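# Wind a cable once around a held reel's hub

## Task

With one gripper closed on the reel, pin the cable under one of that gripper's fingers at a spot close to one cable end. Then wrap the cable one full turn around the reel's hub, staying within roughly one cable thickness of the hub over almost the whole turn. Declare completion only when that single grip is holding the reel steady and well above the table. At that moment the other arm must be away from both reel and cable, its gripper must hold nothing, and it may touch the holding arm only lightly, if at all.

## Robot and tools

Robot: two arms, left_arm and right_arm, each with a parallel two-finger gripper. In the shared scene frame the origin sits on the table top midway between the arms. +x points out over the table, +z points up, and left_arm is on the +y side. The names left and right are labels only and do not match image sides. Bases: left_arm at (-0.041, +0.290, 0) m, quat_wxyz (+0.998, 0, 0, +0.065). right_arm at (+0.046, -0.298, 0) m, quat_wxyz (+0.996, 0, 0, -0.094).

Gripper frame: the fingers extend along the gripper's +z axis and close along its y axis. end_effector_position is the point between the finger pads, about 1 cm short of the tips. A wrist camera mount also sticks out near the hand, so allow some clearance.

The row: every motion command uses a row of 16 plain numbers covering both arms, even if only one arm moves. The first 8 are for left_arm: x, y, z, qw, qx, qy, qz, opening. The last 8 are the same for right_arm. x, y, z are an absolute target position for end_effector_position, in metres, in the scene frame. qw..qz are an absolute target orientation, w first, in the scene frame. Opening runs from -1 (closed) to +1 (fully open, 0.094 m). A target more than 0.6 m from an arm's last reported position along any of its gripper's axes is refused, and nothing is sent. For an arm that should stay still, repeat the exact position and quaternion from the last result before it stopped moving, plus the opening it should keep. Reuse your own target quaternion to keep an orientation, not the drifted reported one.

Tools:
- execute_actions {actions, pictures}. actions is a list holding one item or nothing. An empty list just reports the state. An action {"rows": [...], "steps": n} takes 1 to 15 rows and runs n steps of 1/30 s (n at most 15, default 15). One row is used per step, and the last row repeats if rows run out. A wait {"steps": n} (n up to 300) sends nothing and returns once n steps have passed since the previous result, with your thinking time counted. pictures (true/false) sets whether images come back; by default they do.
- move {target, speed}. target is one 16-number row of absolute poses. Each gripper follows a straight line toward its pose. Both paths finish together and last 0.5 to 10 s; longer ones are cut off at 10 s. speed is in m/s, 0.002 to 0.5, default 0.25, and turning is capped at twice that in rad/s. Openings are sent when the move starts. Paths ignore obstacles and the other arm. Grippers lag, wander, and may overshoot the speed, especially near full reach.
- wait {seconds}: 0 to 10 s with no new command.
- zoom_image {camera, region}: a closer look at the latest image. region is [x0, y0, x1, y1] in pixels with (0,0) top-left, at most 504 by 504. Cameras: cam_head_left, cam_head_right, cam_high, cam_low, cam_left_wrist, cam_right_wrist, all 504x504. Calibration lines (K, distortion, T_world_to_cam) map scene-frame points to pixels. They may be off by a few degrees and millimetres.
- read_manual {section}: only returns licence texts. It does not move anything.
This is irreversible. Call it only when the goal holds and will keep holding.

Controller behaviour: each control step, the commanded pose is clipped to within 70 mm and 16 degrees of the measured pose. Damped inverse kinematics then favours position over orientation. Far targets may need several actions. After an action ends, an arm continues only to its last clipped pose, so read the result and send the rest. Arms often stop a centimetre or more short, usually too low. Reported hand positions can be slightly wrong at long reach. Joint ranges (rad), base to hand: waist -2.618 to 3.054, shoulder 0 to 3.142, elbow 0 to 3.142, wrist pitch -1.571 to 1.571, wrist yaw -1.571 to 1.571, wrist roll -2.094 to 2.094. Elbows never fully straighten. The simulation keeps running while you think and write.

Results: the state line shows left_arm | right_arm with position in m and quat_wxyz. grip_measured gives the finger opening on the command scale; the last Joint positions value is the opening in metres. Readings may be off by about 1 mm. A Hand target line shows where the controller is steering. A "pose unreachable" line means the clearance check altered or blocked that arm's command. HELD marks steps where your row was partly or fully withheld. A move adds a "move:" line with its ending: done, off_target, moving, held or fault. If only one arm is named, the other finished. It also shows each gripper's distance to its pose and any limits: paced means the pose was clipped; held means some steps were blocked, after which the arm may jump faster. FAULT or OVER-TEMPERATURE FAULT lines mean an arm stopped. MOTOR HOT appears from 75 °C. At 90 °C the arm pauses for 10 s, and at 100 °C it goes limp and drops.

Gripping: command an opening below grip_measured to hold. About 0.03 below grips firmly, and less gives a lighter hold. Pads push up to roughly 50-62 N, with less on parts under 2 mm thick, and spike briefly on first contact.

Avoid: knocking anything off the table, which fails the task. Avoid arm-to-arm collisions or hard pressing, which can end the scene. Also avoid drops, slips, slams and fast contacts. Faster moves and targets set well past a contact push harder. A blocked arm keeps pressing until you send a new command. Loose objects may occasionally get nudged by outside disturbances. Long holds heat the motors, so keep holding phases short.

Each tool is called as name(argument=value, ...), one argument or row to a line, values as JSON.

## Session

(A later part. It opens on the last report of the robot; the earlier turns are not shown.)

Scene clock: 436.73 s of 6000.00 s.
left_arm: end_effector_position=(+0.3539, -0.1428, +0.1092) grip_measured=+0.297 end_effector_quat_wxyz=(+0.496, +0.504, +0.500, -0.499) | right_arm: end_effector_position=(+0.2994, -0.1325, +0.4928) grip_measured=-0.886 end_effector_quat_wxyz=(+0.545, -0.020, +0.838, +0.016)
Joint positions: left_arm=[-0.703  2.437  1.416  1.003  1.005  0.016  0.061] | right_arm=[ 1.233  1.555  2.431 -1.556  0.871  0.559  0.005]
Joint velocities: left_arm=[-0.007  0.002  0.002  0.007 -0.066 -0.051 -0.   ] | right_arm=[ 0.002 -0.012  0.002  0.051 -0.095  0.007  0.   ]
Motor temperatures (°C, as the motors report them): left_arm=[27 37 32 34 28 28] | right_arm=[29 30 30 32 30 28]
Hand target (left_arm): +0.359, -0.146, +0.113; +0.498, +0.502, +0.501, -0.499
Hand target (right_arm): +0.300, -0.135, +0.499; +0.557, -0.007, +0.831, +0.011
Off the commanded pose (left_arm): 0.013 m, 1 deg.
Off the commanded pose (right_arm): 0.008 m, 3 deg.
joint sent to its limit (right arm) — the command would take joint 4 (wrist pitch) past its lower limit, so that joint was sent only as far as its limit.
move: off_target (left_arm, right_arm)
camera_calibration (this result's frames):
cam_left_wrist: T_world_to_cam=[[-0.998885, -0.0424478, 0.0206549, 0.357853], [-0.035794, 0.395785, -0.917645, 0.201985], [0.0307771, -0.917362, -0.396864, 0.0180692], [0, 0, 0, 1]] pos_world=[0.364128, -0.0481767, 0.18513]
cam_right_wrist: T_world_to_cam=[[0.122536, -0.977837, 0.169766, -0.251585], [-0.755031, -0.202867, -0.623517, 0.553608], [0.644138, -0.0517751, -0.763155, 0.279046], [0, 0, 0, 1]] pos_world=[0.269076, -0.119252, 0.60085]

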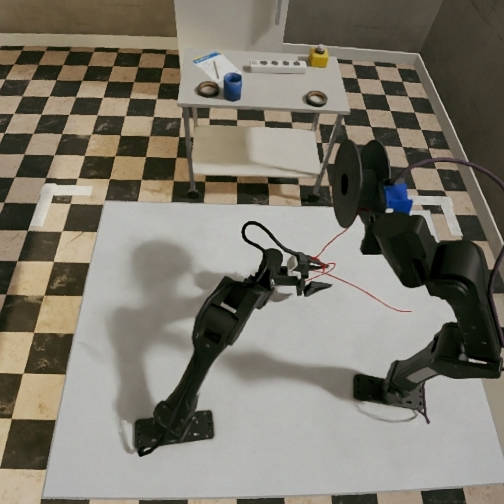

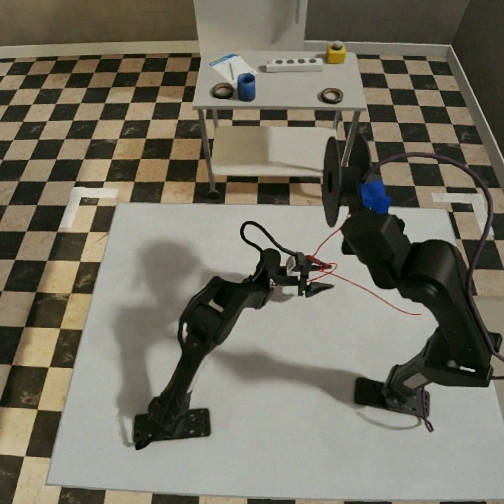

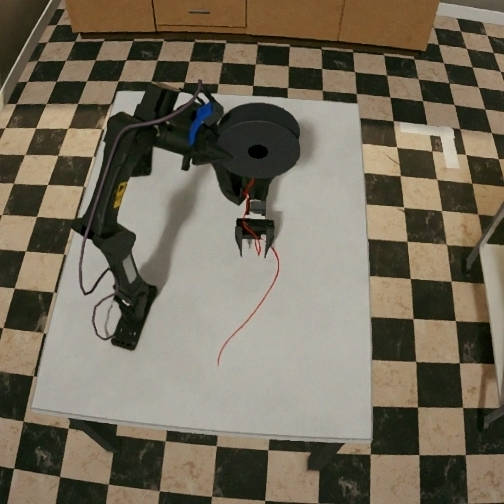

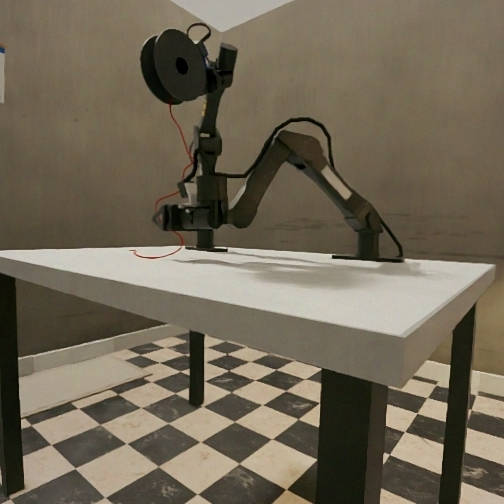

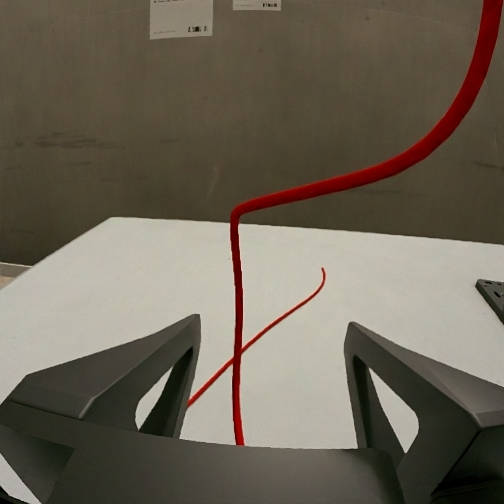

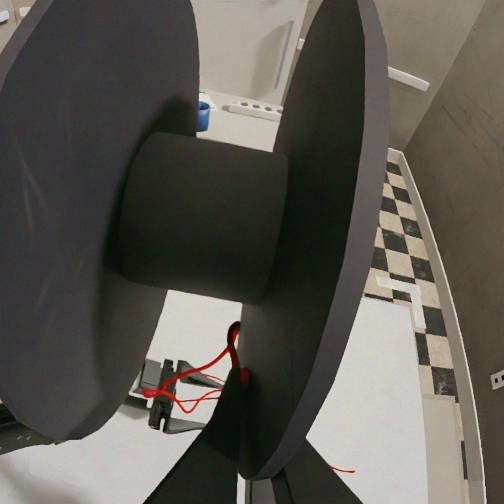

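move(
  target=[0.362,-0.14,0.115,0.5,0.5,0.5,-0.5,-0.985,0.3,-0.135,0.5,0.54,0,0.84,0,-0.94],
)

move(
  target=[0.49,-0.11,0.14,0.7,0.7,0.12,-0.12,-0.985,0.2,-0.135,0.42,0.54,0,0.84,0,-0.94],
  speed=0.1,
)

move(
  target=[0.47,-0.1,0.36,0.7,0.7,0.12,-0.12,-0.985,0.2,-0.135,0.2,0.3,0,0.954,0,-0.94],
  speed=0.1,
)

Scene clock: 442.63 s of 6000.00 s.
left_arm: end_effector_position=(+0.3542, -0.1428, +0.1089) grip_measured=-0.952 end_effector_quat_wxyz=(+0.493, +0.502, +0.504, -0.501) | right_arm: end_effector_position=(+0.2994, -0.1325, +0.4928) grip_measured=-0.886 end_effector_quat_wxyz=(+0.545, -0.020, +0.838, +0.015)
Joint positions: left_arm=[-0.703  2.437  1.416  1.001  1.003  0.007  0.002] | right_arm=[ 1.233  1.555  2.431 -1.556  0.872  0.559  0.005]
Joint velocities: left_arm=[ 0.002  0.012 -0.002 -0.022 -0.037 -0.066  0.   ] | right_arm=[-0.012  0.007 -0.002  0.022 -0.037 -0.037  0.   ]
Motor temperatures (°C, as the motors report them): left_arm=[27 37 32 34 28 28] | right_arm=[29 30 30 32 30 28]
Hand target (left_arm): +0.362, -0.140, +0.115; +0.500, +0.500, +0.500, -0.500
Hand target (right_arm): +0.300, -0.135, +0.499; +0.557, -0.007, +0.831, +0.011
Off the commanded pose (left_arm): 0.010 m, 1 deg.
Off the commanded pose (right_arm): 0.008 m, 3 deg.
joint sent to its limit (right arm) — the command would take joint 4 (wrist pitch) past its lower limit, so that joint was sent only as far as its limit.
move: off_target (right_arm)
camera_calibration (this result's frames):
cam_left_wrist: T_world_to_cam=[[-0.998548, -0.0440894, 0.0309532, 0.356651], [-0.0459362, 0.396745, -0.916779, 0.205334], [0.0281396, -0.916869, -0.398195, 0.0190845], [0, 0, 0, 1]] pos_world=[0.365028, -0.0482429, 0.184806]
cam_right_wrist: T_world_to_cam=[[0.122211, -0.977852, 0.16991, -0.251624], [-0.754961, -0.202718, -0.623649, 0.553695], [0.644281, -0.0520583, -0.763015, 0.278907], [0, 0, 0, 1]] pos_world=[0.269075, -0.119287, 0.600875]

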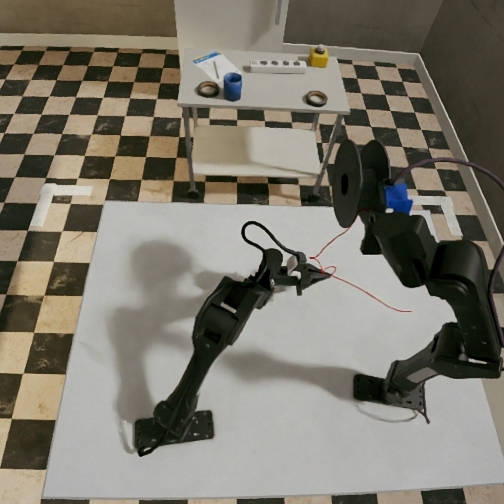

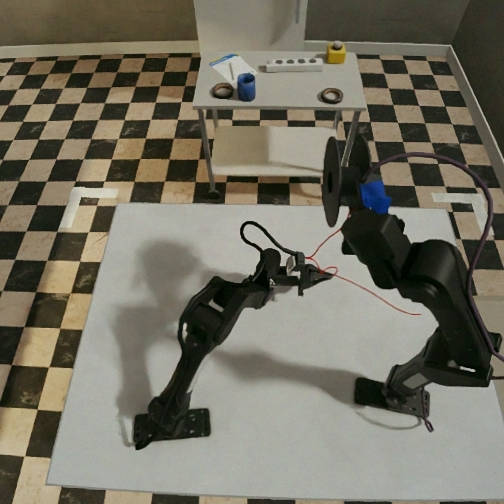

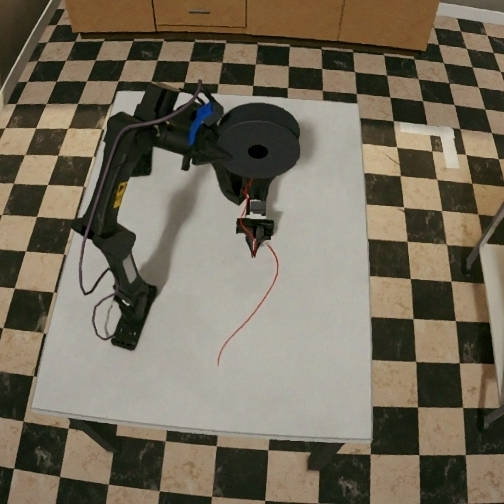

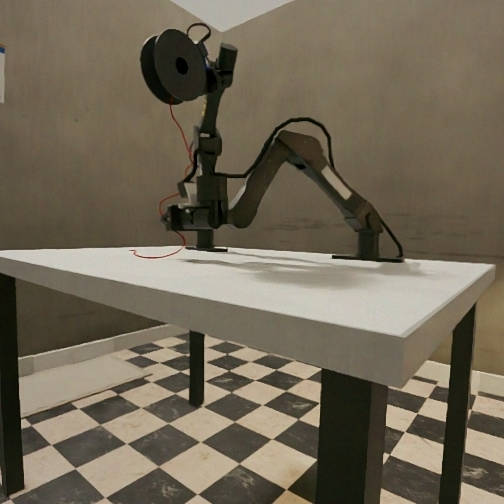

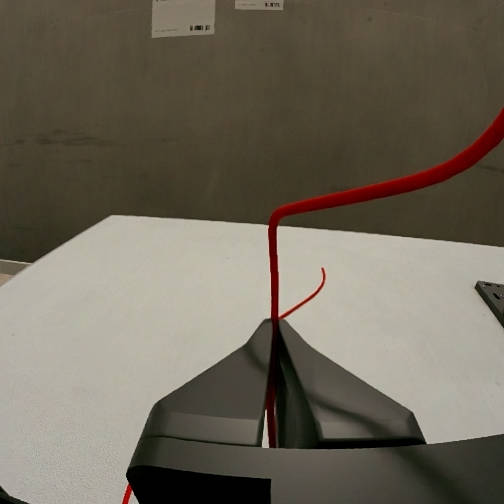

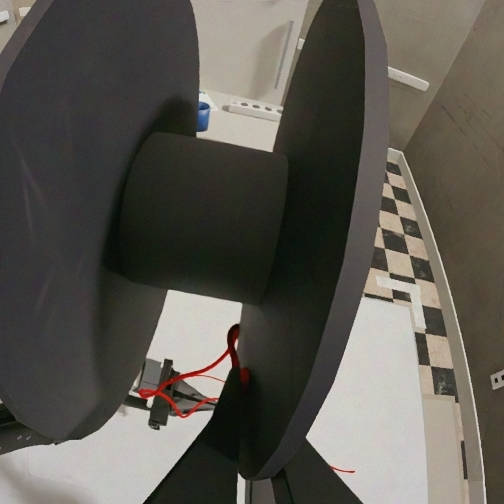

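Scene clock: 449.17 s of 6000.00 s.
left_arm: end_effector_position=(+0.4847, -0.1153, +0.1349) grip_measured=-0.952 end_effector_quat_wxyz=(+0.697, +0.696, +0.122, -0.123) | right_arm: end_effector_position=(+0.2001, -0.1238, +0.4092) grip_measured=-0.886 end_effector_quat_wxyz=(+0.542, -0.077, +0.830, +0.108)
Joint positions: left_arm=[-0.539  2.752  2.173  0.581  1.163  1.222  0.002] | right_arm=[ 1.78   1.15   1.697 -1.557  1.092  1.058  0.005]
Joint velocities: left_arm=[-0.017  0.002  0.007 -0.037  0.037  0.081 -0.001] | right_arm=[ 0.007  0.012  0.007  0.051  0.081  0.037 -0.001]
Motor temperatures (°C, as the motors report them): left_arm=[27 37 32 34 28 28] | right_arm=[29 30 30 32 30 28]
Hand target (left_arm): +0.490, -0.112, +0.140; +0.697, +0.697, +0.120, -0.119
Hand target (right_arm): +0.203, -0.134, +0.417; +0.562, -0.063, +0.818, +0.109
Off the commanded pose (left_arm): 0.009 m, 0 deg.
Off the commanded pose (right_arm): 0.016 m, 15 deg.
joint sent to its limit (right arm) — the command would take joint 4 (wrist pitch) past its lower limit, so that joint was sent only as far as its limit.
move: off_target (right_arm)
camera_calibration (this result's frames):
cam_left_wrist: T_world_to_cam=[[-0.360819, -0.0496938, -0.931311, 0.307462], [0.853348, 0.385323, -0.351174, -0.289238], [0.376307, -0.921443, -0.0966261, -0.158969], [0, 0, 0, 1]] pos_world=[0.41758, -0.0197518, 0.169409]
cam_right_wrist: T_world_to_cam=[[0.313312, -0.946209, 0.0807745, -0.214627], [-0.705854, -0.288936, -0.64675, 0.417362], [0.635299, 0.14562, -0.758413, 0.303928], [0, 0, 0, 1]] pos_world=[0.168757, -0.126749, 0.517768]

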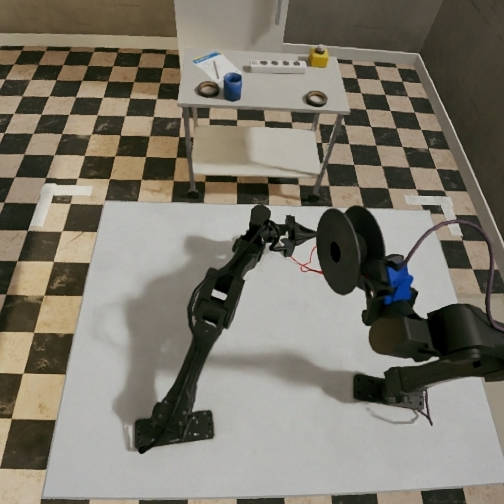

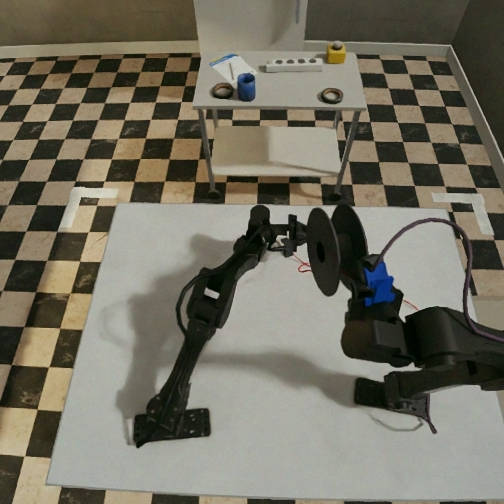

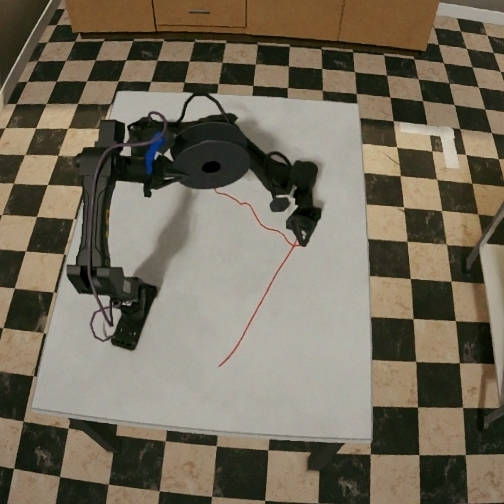

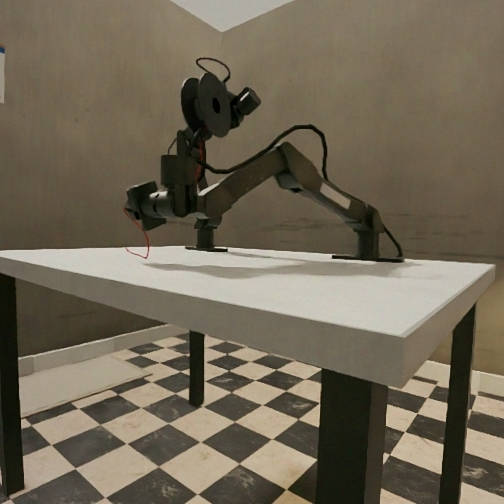

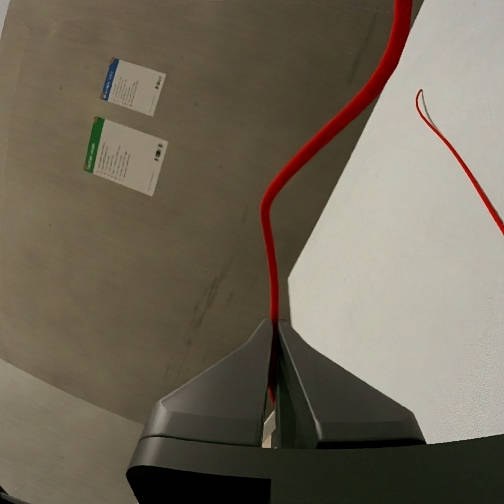

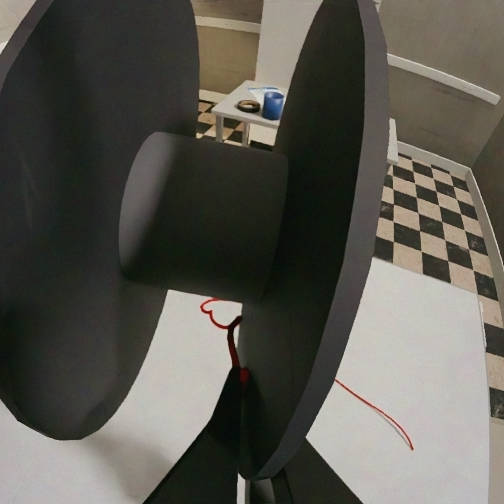

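Scene clock: 452.93 s of 6000.00 s.
left_arm: end_effector_position=(+0.4663, -0.1074, +0.3522) grip_measured=-0.952 end_effector_quat_wxyz=(+0.701, +0.693, +0.119, -0.122) | right_arm: end_effector_position=(+0.1942, -0.1311, +0.1990) grip_measured=-0.886 end_effector_quat_wxyz=(+0.289, -0.010, +0.957, +0.003)
Joint positions: left_arm=[-0.539  2.654  2.844 -0.159  1.164  1.199  0.002] | right_arm=[ 1.464  1.15   1.137 -1.353  0.553  1.195  0.005]
Joint velocities: left_arm=[ 0.007 -0.007  0.042 -0.095 -0.095 -0.037  0.001] | right_arm=[ 0.012  0.017  0.002  0.022 -0.037  0.007 -0.001]
Motor temperatures (°C, as the motors report them): left_arm=[27 38 33 33 28 28] | right_arm=[29 30 30 32 30 28]
Hand target (left_arm): +0.469, -0.099, +0.360; +0.703, +0.691, +0.123, -0.115
Hand target (right_arm): +0.200, -0.131, +0.200; +0.302, -0.003, +0.953, +0.002
Off the commanded pose (left_arm): 0.011 m, 1 deg.
Off the commanded pose (right_arm): 0.007 m, 2 deg.
elbow stopped short (left arm): the move would have taken joint 3 (elbow) straighter than the controller allows; a more bent joint 3 avoids this.
move: off_target (left_arm)
camera_calibration (this result's frames):
cam_left_wrist: T_world_to_cam=[[-0.355798, -0.0606359, -0.932594, 0.500512], [0.855762, 0.379919, -0.351187, -0.202016], [0.375605, -0.92303, -0.0832846, -0.128355], [0, 0, 0, 1]] pos_world=[0.39917, -0.0113767, 0.385139]
cam_right_wrist: T_world_to_cam=[[0.17563, -0.978648, 0.106778, -0.185349], [-0.975604, -0.187536, -0.114133, 0.2348], [0.131721, -0.0841277, -0.987711, 0.262655], [0, 0, 0, 1]] pos_world=[0.227027, -0.115261, 0.306017]

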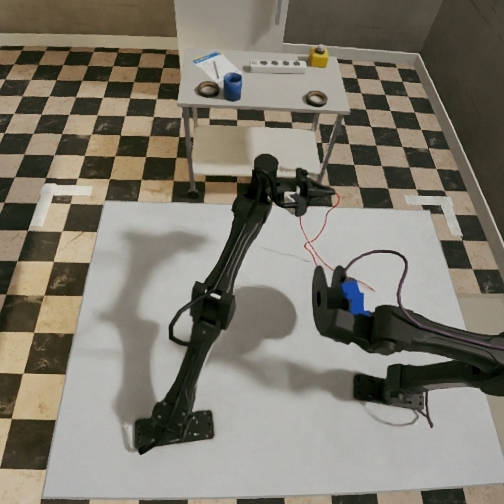

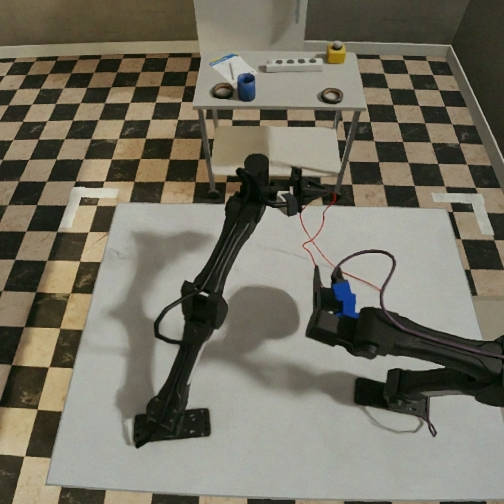

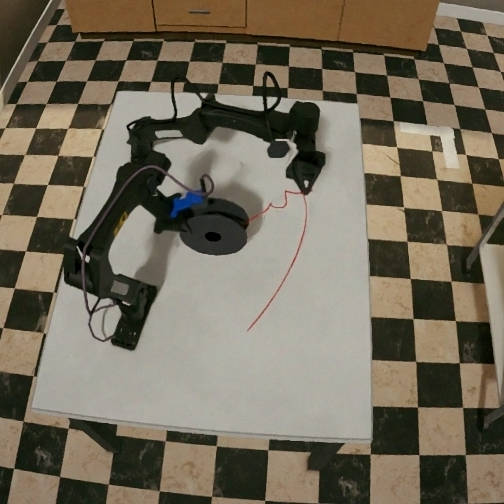

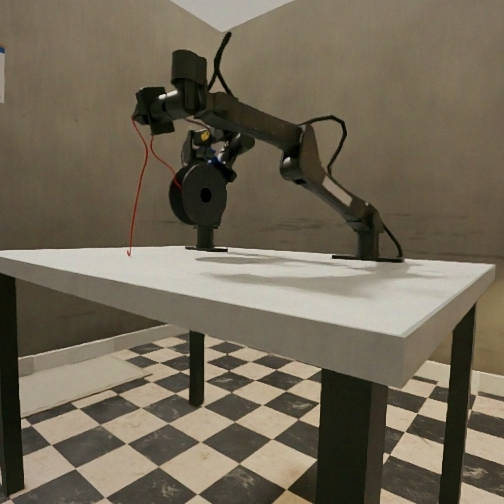

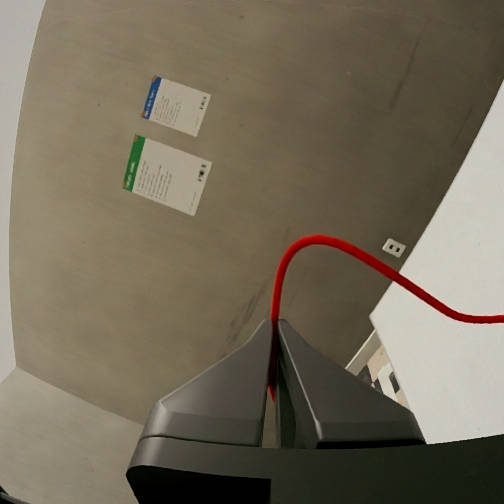

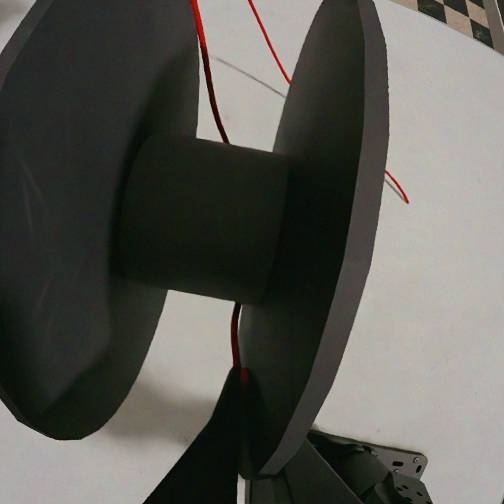

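move(
  target=[0.4,0.0,0.44,0.7,0.7,0.12,-0.12,-0.985,0.22,-0.135,0.2,0.3,0,0.954,0,-0.94],
  speed=0.1,
)

move(
  target=[0.3,0.03,0.44,0.7,0.7,0.12,-0.12,-0.985,0.3,-0.135,0.2,0.3,0,0.954,0,-0.94],
  speed=0.07,
)

Scene clock: 459.43 s of 6000.00 s.
left_arm: end_effector_position=(+0.4086, -0.0036, +0.4363) grip_measured=-0.952 end_effector_quat_wxyz=(+0.699, +0.697, +0.113, -0.113) | right_arm: end_effector_position=(+0.2135, -0.1351, +0.1998) grip_measured=-0.886 end_effector_quat_wxyz=(+0.288, -0.006, +0.958, +0.001)
Joint positions: left_arm=[-0.383  2.122  2.252 -0.117  1.317  1.237  0.002] | right_arm=[ 1.353  1.15   1.137 -1.295  0.529  1.079  0.005]
Joint velocities: left_arm=[ 0.007  0.002  0.017 -0.007 -0.022  0.066 -0.001] | right_arm=[-0.007 -0.007 -0.007  0.051 -0.037  0.007 -0.   ]
Motor temperatures (°C, as the motors report them): left_arm=[27 39 33 33 28 28] | right_arm=[29 30 30 32 30 28]
Hand target (left_arm): +0.403, +0.001, +0.441; +0.697, +0.697, +0.120, -0.120
Hand target (right_arm): +0.220, -0.135, +0.201; +0.301, +0.000, +0.954, -0.001
Off the commanded pose (left_arm): 0.010 m, 1 deg.
Off the commanded pose (right_arm): 0.006 m, 2 deg.
move: done
camera_calibration (this result's frames):
cam_left_wrist: T_world_to_cam=[[-0.335693, -0.0528768, -0.940486, 0.559942], [0.861854, 0.385697, -0.329312, -0.174567], [0.380155, -0.921109, -0.0839038, -0.0054578], [0, 0, 0, 1]] pos_world=[0.340495, 0.0919105, 0.468673]
cam_right_wrist: T_world_to_cam=[[0.1673, -0.979943, 0.108274, -0.191399], [-0.977354, -0.17928, -0.112421, 0.254143], [0.129578, -0.0870138, -0.987744, 0.260626], [0, 0, 0, 1]] pos_world=[0.246638, -0.11932, 0.306726]

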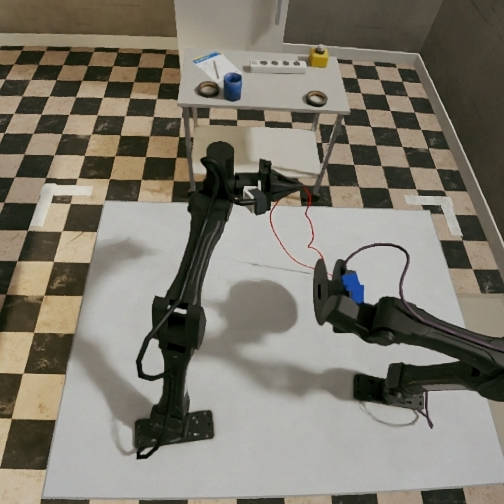

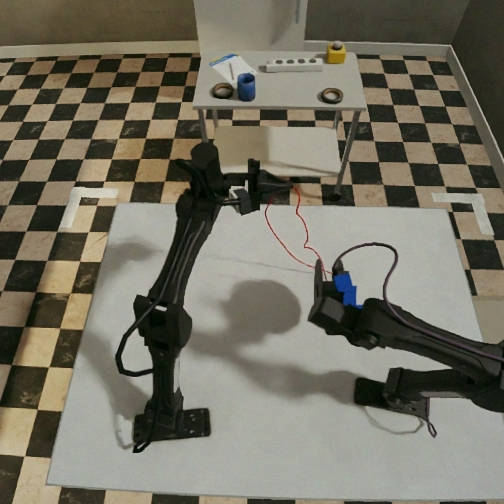

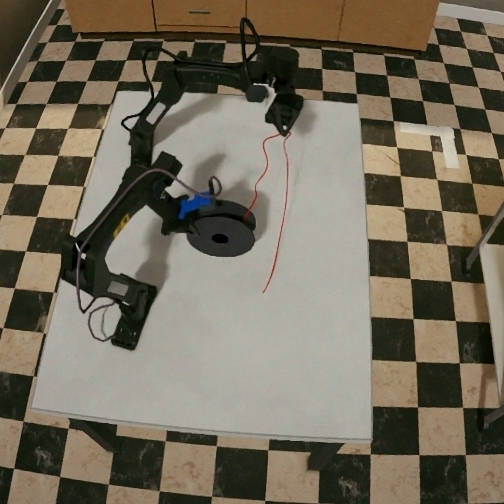

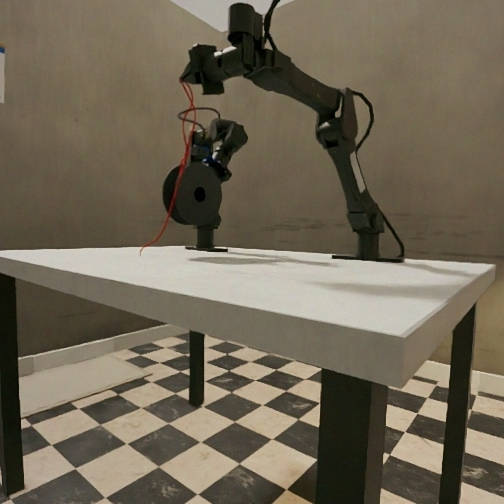

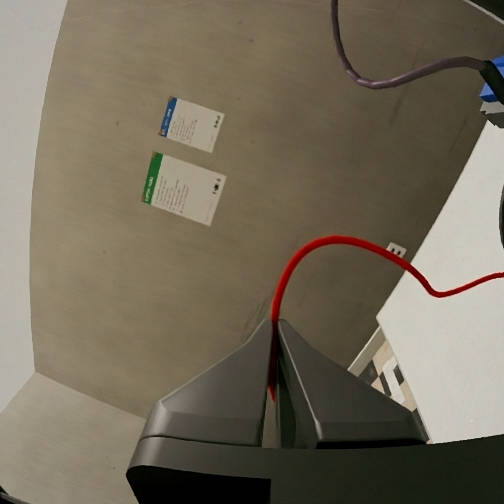

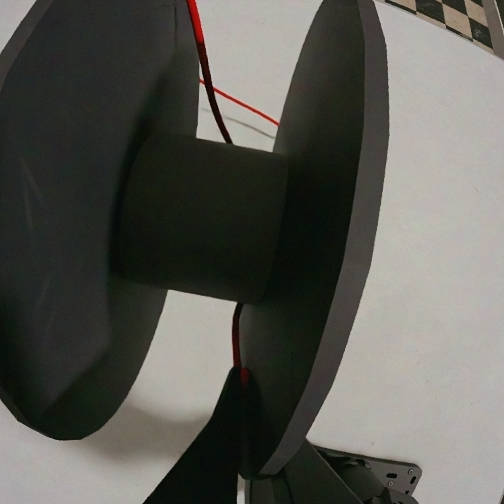

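Scene clock: 461.43 s of 6000.00 s.
left_arm: end_effector_position=(+0.3068, +0.0261, +0.4357) grip_measured=-0.952 end_effector_quat_wxyz=(+0.694, +0.699, +0.121, -0.123) | right_arm: end_effector_position=(+0.2878, -0.1413, +0.1875) grip_measured=-0.886 end_effector_quat_wxyz=(+0.279, -0.011, +0.960, -0.017)
Joint positions: left_arm=[-0.374  1.655  1.641 -0.01   1.33   1.246  0.002] | right_arm=[ 1.021  1.268  1.157 -1.075  0.428  0.725  0.005]
Joint velocities: left_arm=[-0.002 -0.017 -0.022 -0.007  0.007 -0.007  0.   ] | right_arm=[ 0.002 -0.017 -0.012 -0.066 -0.022 -0.125  0.001]
Motor temperatures (°C, as the motors report them): left_arm=[27 39 33 33 28 28] | right_arm=[29 30 30 32 30 28]
Hand target (left_arm): +0.301, +0.031, +0.441; +0.697, +0.697, +0.119, -0.120
Hand target (right_arm): +0.299, -0.136, +0.202; +0.303, -0.000, +0.953, -0.003
Off the commanded pose (left_arm): 0.009 m, 1 deg.
Off the commanded pose (right_arm): 0.019 m, 3 deg.
move: off_target (right_arm)
camera_calibration (this result's frames):
cam_left_wrist: T_world_to_cam=[[-0.36017, -0.0435311, -0.931871, 0.530305], [0.854233, 0.386063, -0.348197, -0.0879067], [0.374919, -0.921445, -0.101863, 0.070069], [0, 0, 0, 1]] pos_world=[0.239822, 0.121587, 0.470704]
cam_right_wrist: T_world_to_cam=[[0.167825, -0.975474, 0.142429, -0.214546], [-0.979554, -0.181268, -0.0872637, 0.319828], [0.110941, -0.124872, -0.985951, 0.237959], [0, 0, 0, 1]] pos_world=[0.322896, -0.121595, 0.293082]

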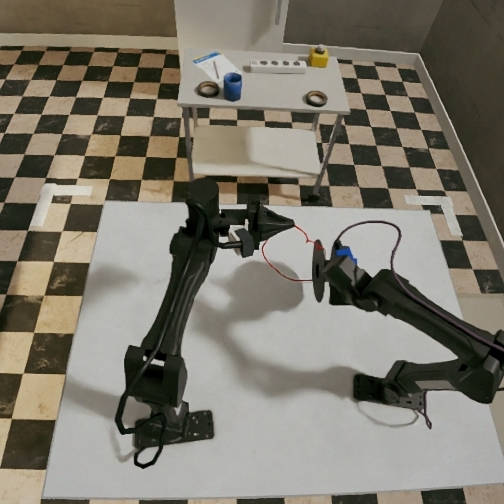

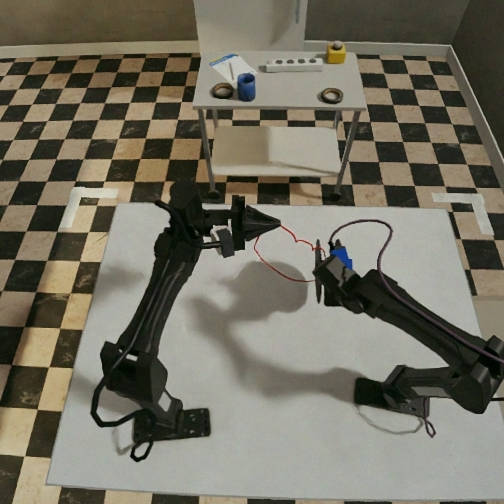

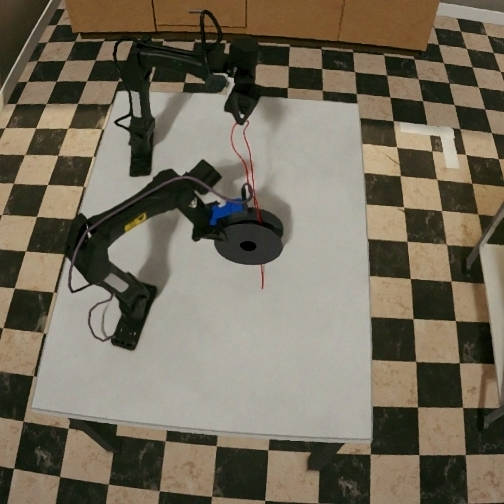

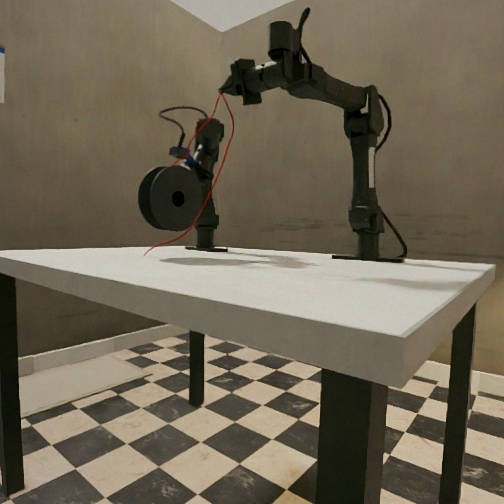

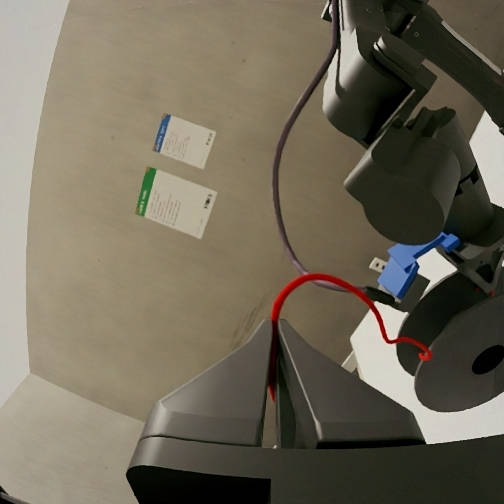

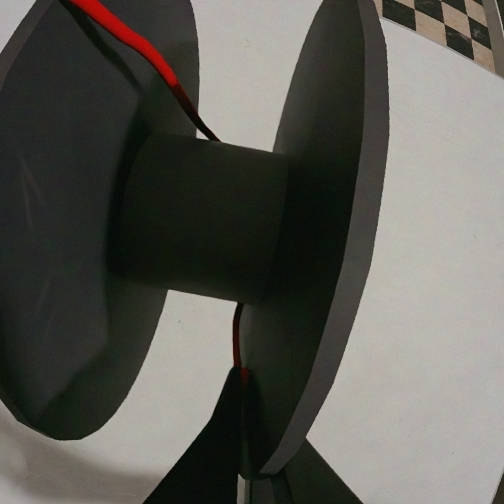

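move(
  target=[0.2,0.02,0.39,0.7,0.7,0,0,-0.985,0.36,-0.135,0.24,0.3,0,0.954,0,-0.94],
  speed=0.07,
)

move(
  target=[0.17,0.0,0.24,0.7,0.7,-0.1,0.1,-0.985,0.36,-0.135,0.25,0.3,0,0.954,0,-0.94],
  speed=0.07,
)

Scene clock: 470.13 s of 6000.00 s.
left_arm: end_effector_position=(+0.2090, +0.0217, +0.3870) grip_measured=-0.952 end_effector_quat_wxyz=(+0.704, +0.710, +0.011, -0.005) | right_arm: end_effector_position=(+0.3492, -0.1367, +0.2277) grip_measured=-0.886 end_effector_quat_wxyz=(+0.281, -0.010, +0.960, -0.009)
Joint positions: left_arm=[-0.482  1.271  1.108  0.139  1.21   1.571  0.002] | right_arm=[ 0.855  1.448  1.449 -1.113  0.35   0.563  0.005]
Joint velocities: left_arm=[-0.007 -0.022 -0.017 -0.037  0.051  0.051 -0.   ] | right_arm=[-0.002  0.002  0.007 -0.11  -0.007 -0.007 -0.   ]
Motor temperatures (°C, as the motors report them): left_arm=[27 37 32 34 28 28] | right_arm=[29 30 31 32 30 28]
Hand target (left_arm): +0.200, +0.022, +0.391; +0.707, +0.707, -0.000, +0.000
Hand target (right_arm): +0.359, -0.136, +0.241; +0.301, -0.000, +0.954, -0.002
Off the commanded pose (left_arm): 0.010 m, 1 deg.
Off the commanded pose (right_arm): 0.016 m, 3 deg.
move: off_target (right_arm)
camera_calibration (this result's frames):
cam_left_wrist: T_world_to_cam=[[-0.0432434, -0.0416736, -0.998195, 0.408838], [0.917002, 0.394903, -0.0562127, -0.145891], [0.396532, -0.917777, 0.0211378, 0.0454887], [0, 0, 0, 1]] pos_world=[0.133424, 0.116399, 0.398937]
cam_right_wrist: T_world_to_cam=[[0.170017, -0.977136, 0.127672, -0.223661], [-0.978781, -0.182482, -0.0932077, 0.385253], [0.114374, -0.109116, -0.987427, 0.27265], [0, 0, 0, 1]] pos_world=[0.38392, -0.118494, 0.333686]

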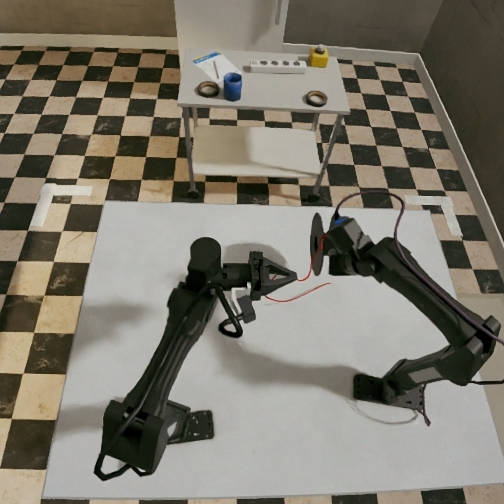

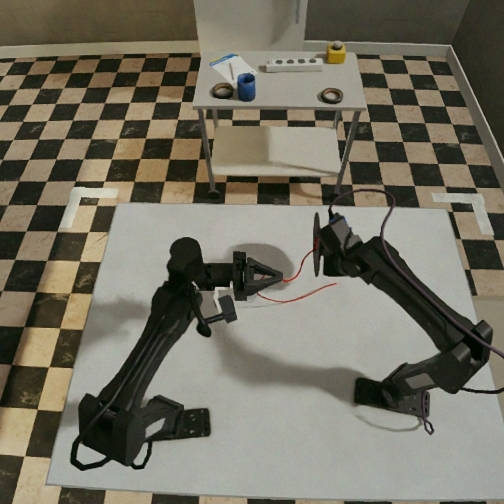

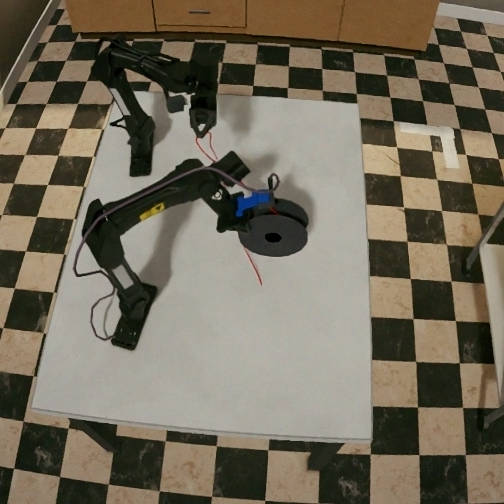

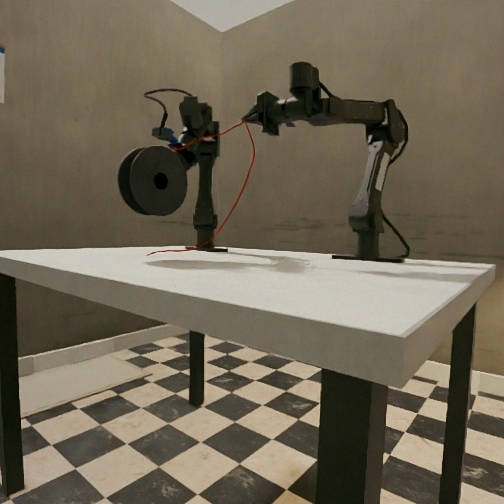

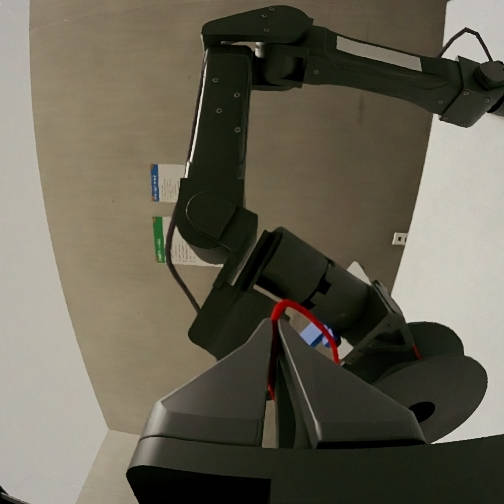

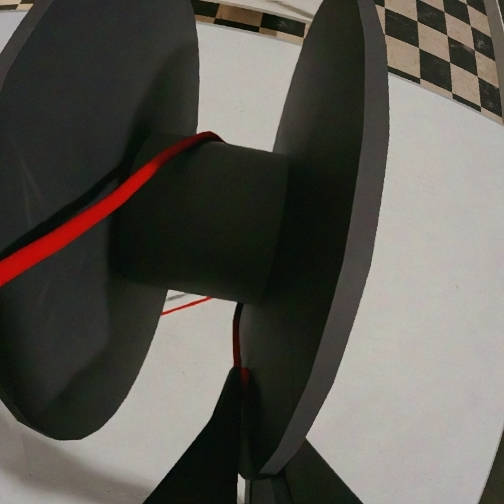

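Scene clock: 472.93 s of 6000.00 s.
left_arm: end_effector_position=(+0.1723, +0.0024, +0.2478) grip_measured=-0.952 end_effector_quat_wxyz=(+0.701, +0.697, -0.104, +0.109) | right_arm: end_effector_position=(+0.3486, -0.1352, +0.2358) grip_measured=-0.886 end_effector_quat_wxyz=(+0.277, -0.011, +0.961, -0.007)
Joint positions: left_arm=[-0.61   1.305  0.532  0.789  1.084  1.858  0.002] | right_arm=[ 0.855  1.461  1.497 -1.152  0.341  0.563  0.005]
Joint velocities: left_arm=[-0.012 -0.012 -0.017  0.007  0.022  0.081 -0.   ] | right_arm=[ 0.012  0.012 -0.012 -0.007  0.022 -0.007  0.   ]
Motor temperatures (°C, as the motors report them): left_arm=[27 37 32 34 28 28] | right_arm=[29 30 31 32 30 28]
Hand target (left_arm): +0.170, +0.000, +0.240; +0.700, +0.700, -0.100, +0.100
Hand target (right_arm): +0.359, -0.136, +0.251; +0.300, +0.000, +0.954, -0.000
Off the commanded pose (left_arm): 0.008 m, 1 deg.
Off the commanded pose (right_arm): 0.018 m, 3 deg.
move: off_target (right_arm)
camera_calibration (this result's frames):
cam_left_wrist: T_world_to_cam=[[0.276186, -0.0554091, -0.959506, 0.202936], [0.88906, 0.393965, 0.233159, -0.179385], [0.365093, -0.917454, 0.15807, 0.0167781], [0, 0, 0, 1]] pos_world=[0.0973099, 0.0973089, 0.233891]
cam_right_wrist: T_world_to_cam=[[0.174973, -0.976952, 0.122268, -0.22358], [-0.978761, -0.186067, -0.0860602, 0.383514], [0.106827, -0.104613, -0.988759, 0.284472], [0, 0, 0, 1]] pos_world=[0.3841, -0.117308, 0.341617]

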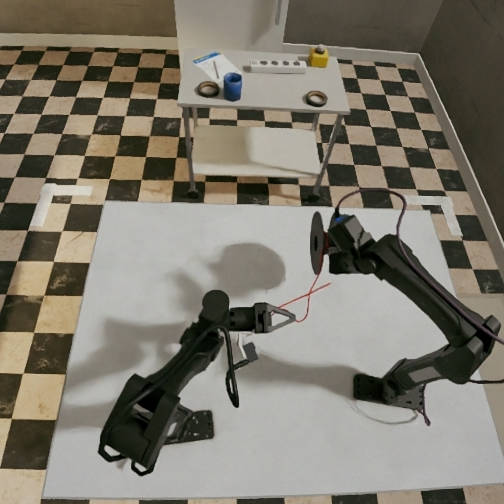

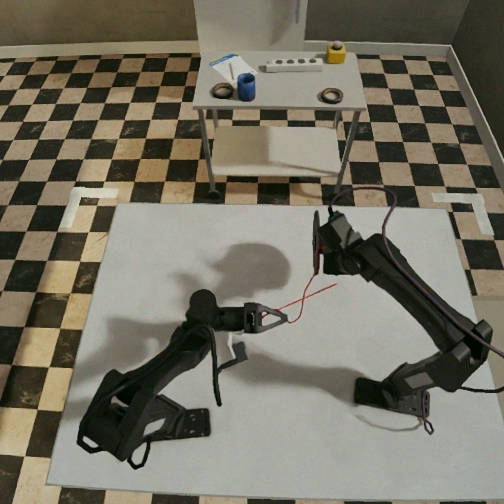

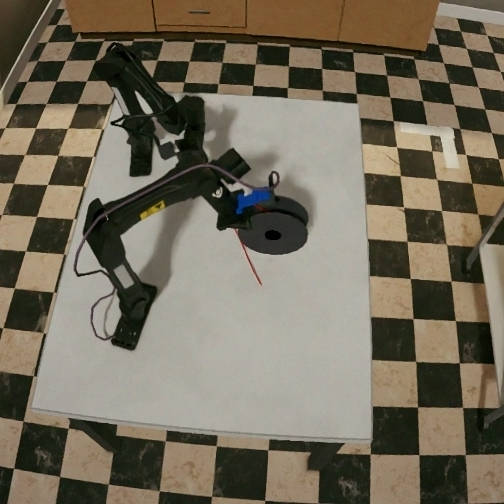

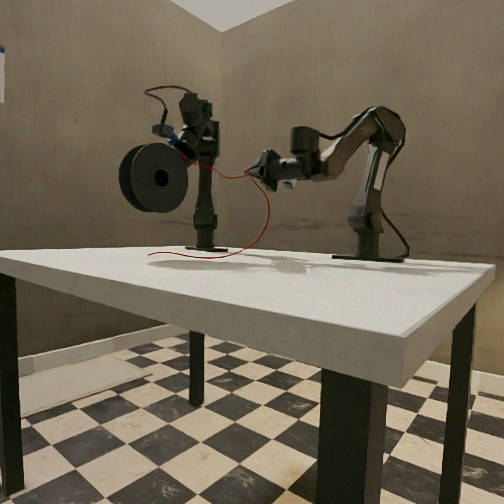

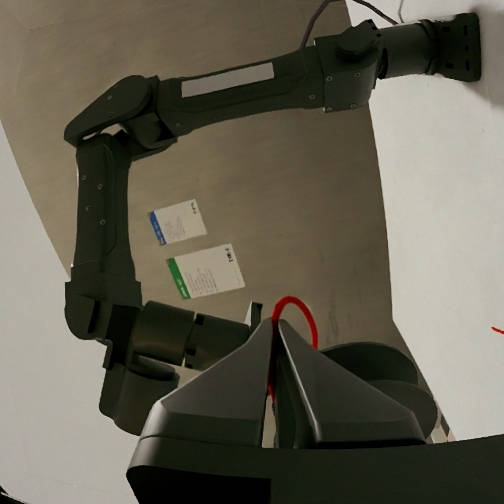

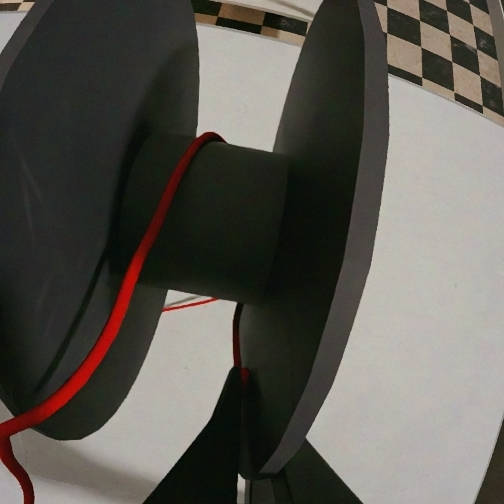

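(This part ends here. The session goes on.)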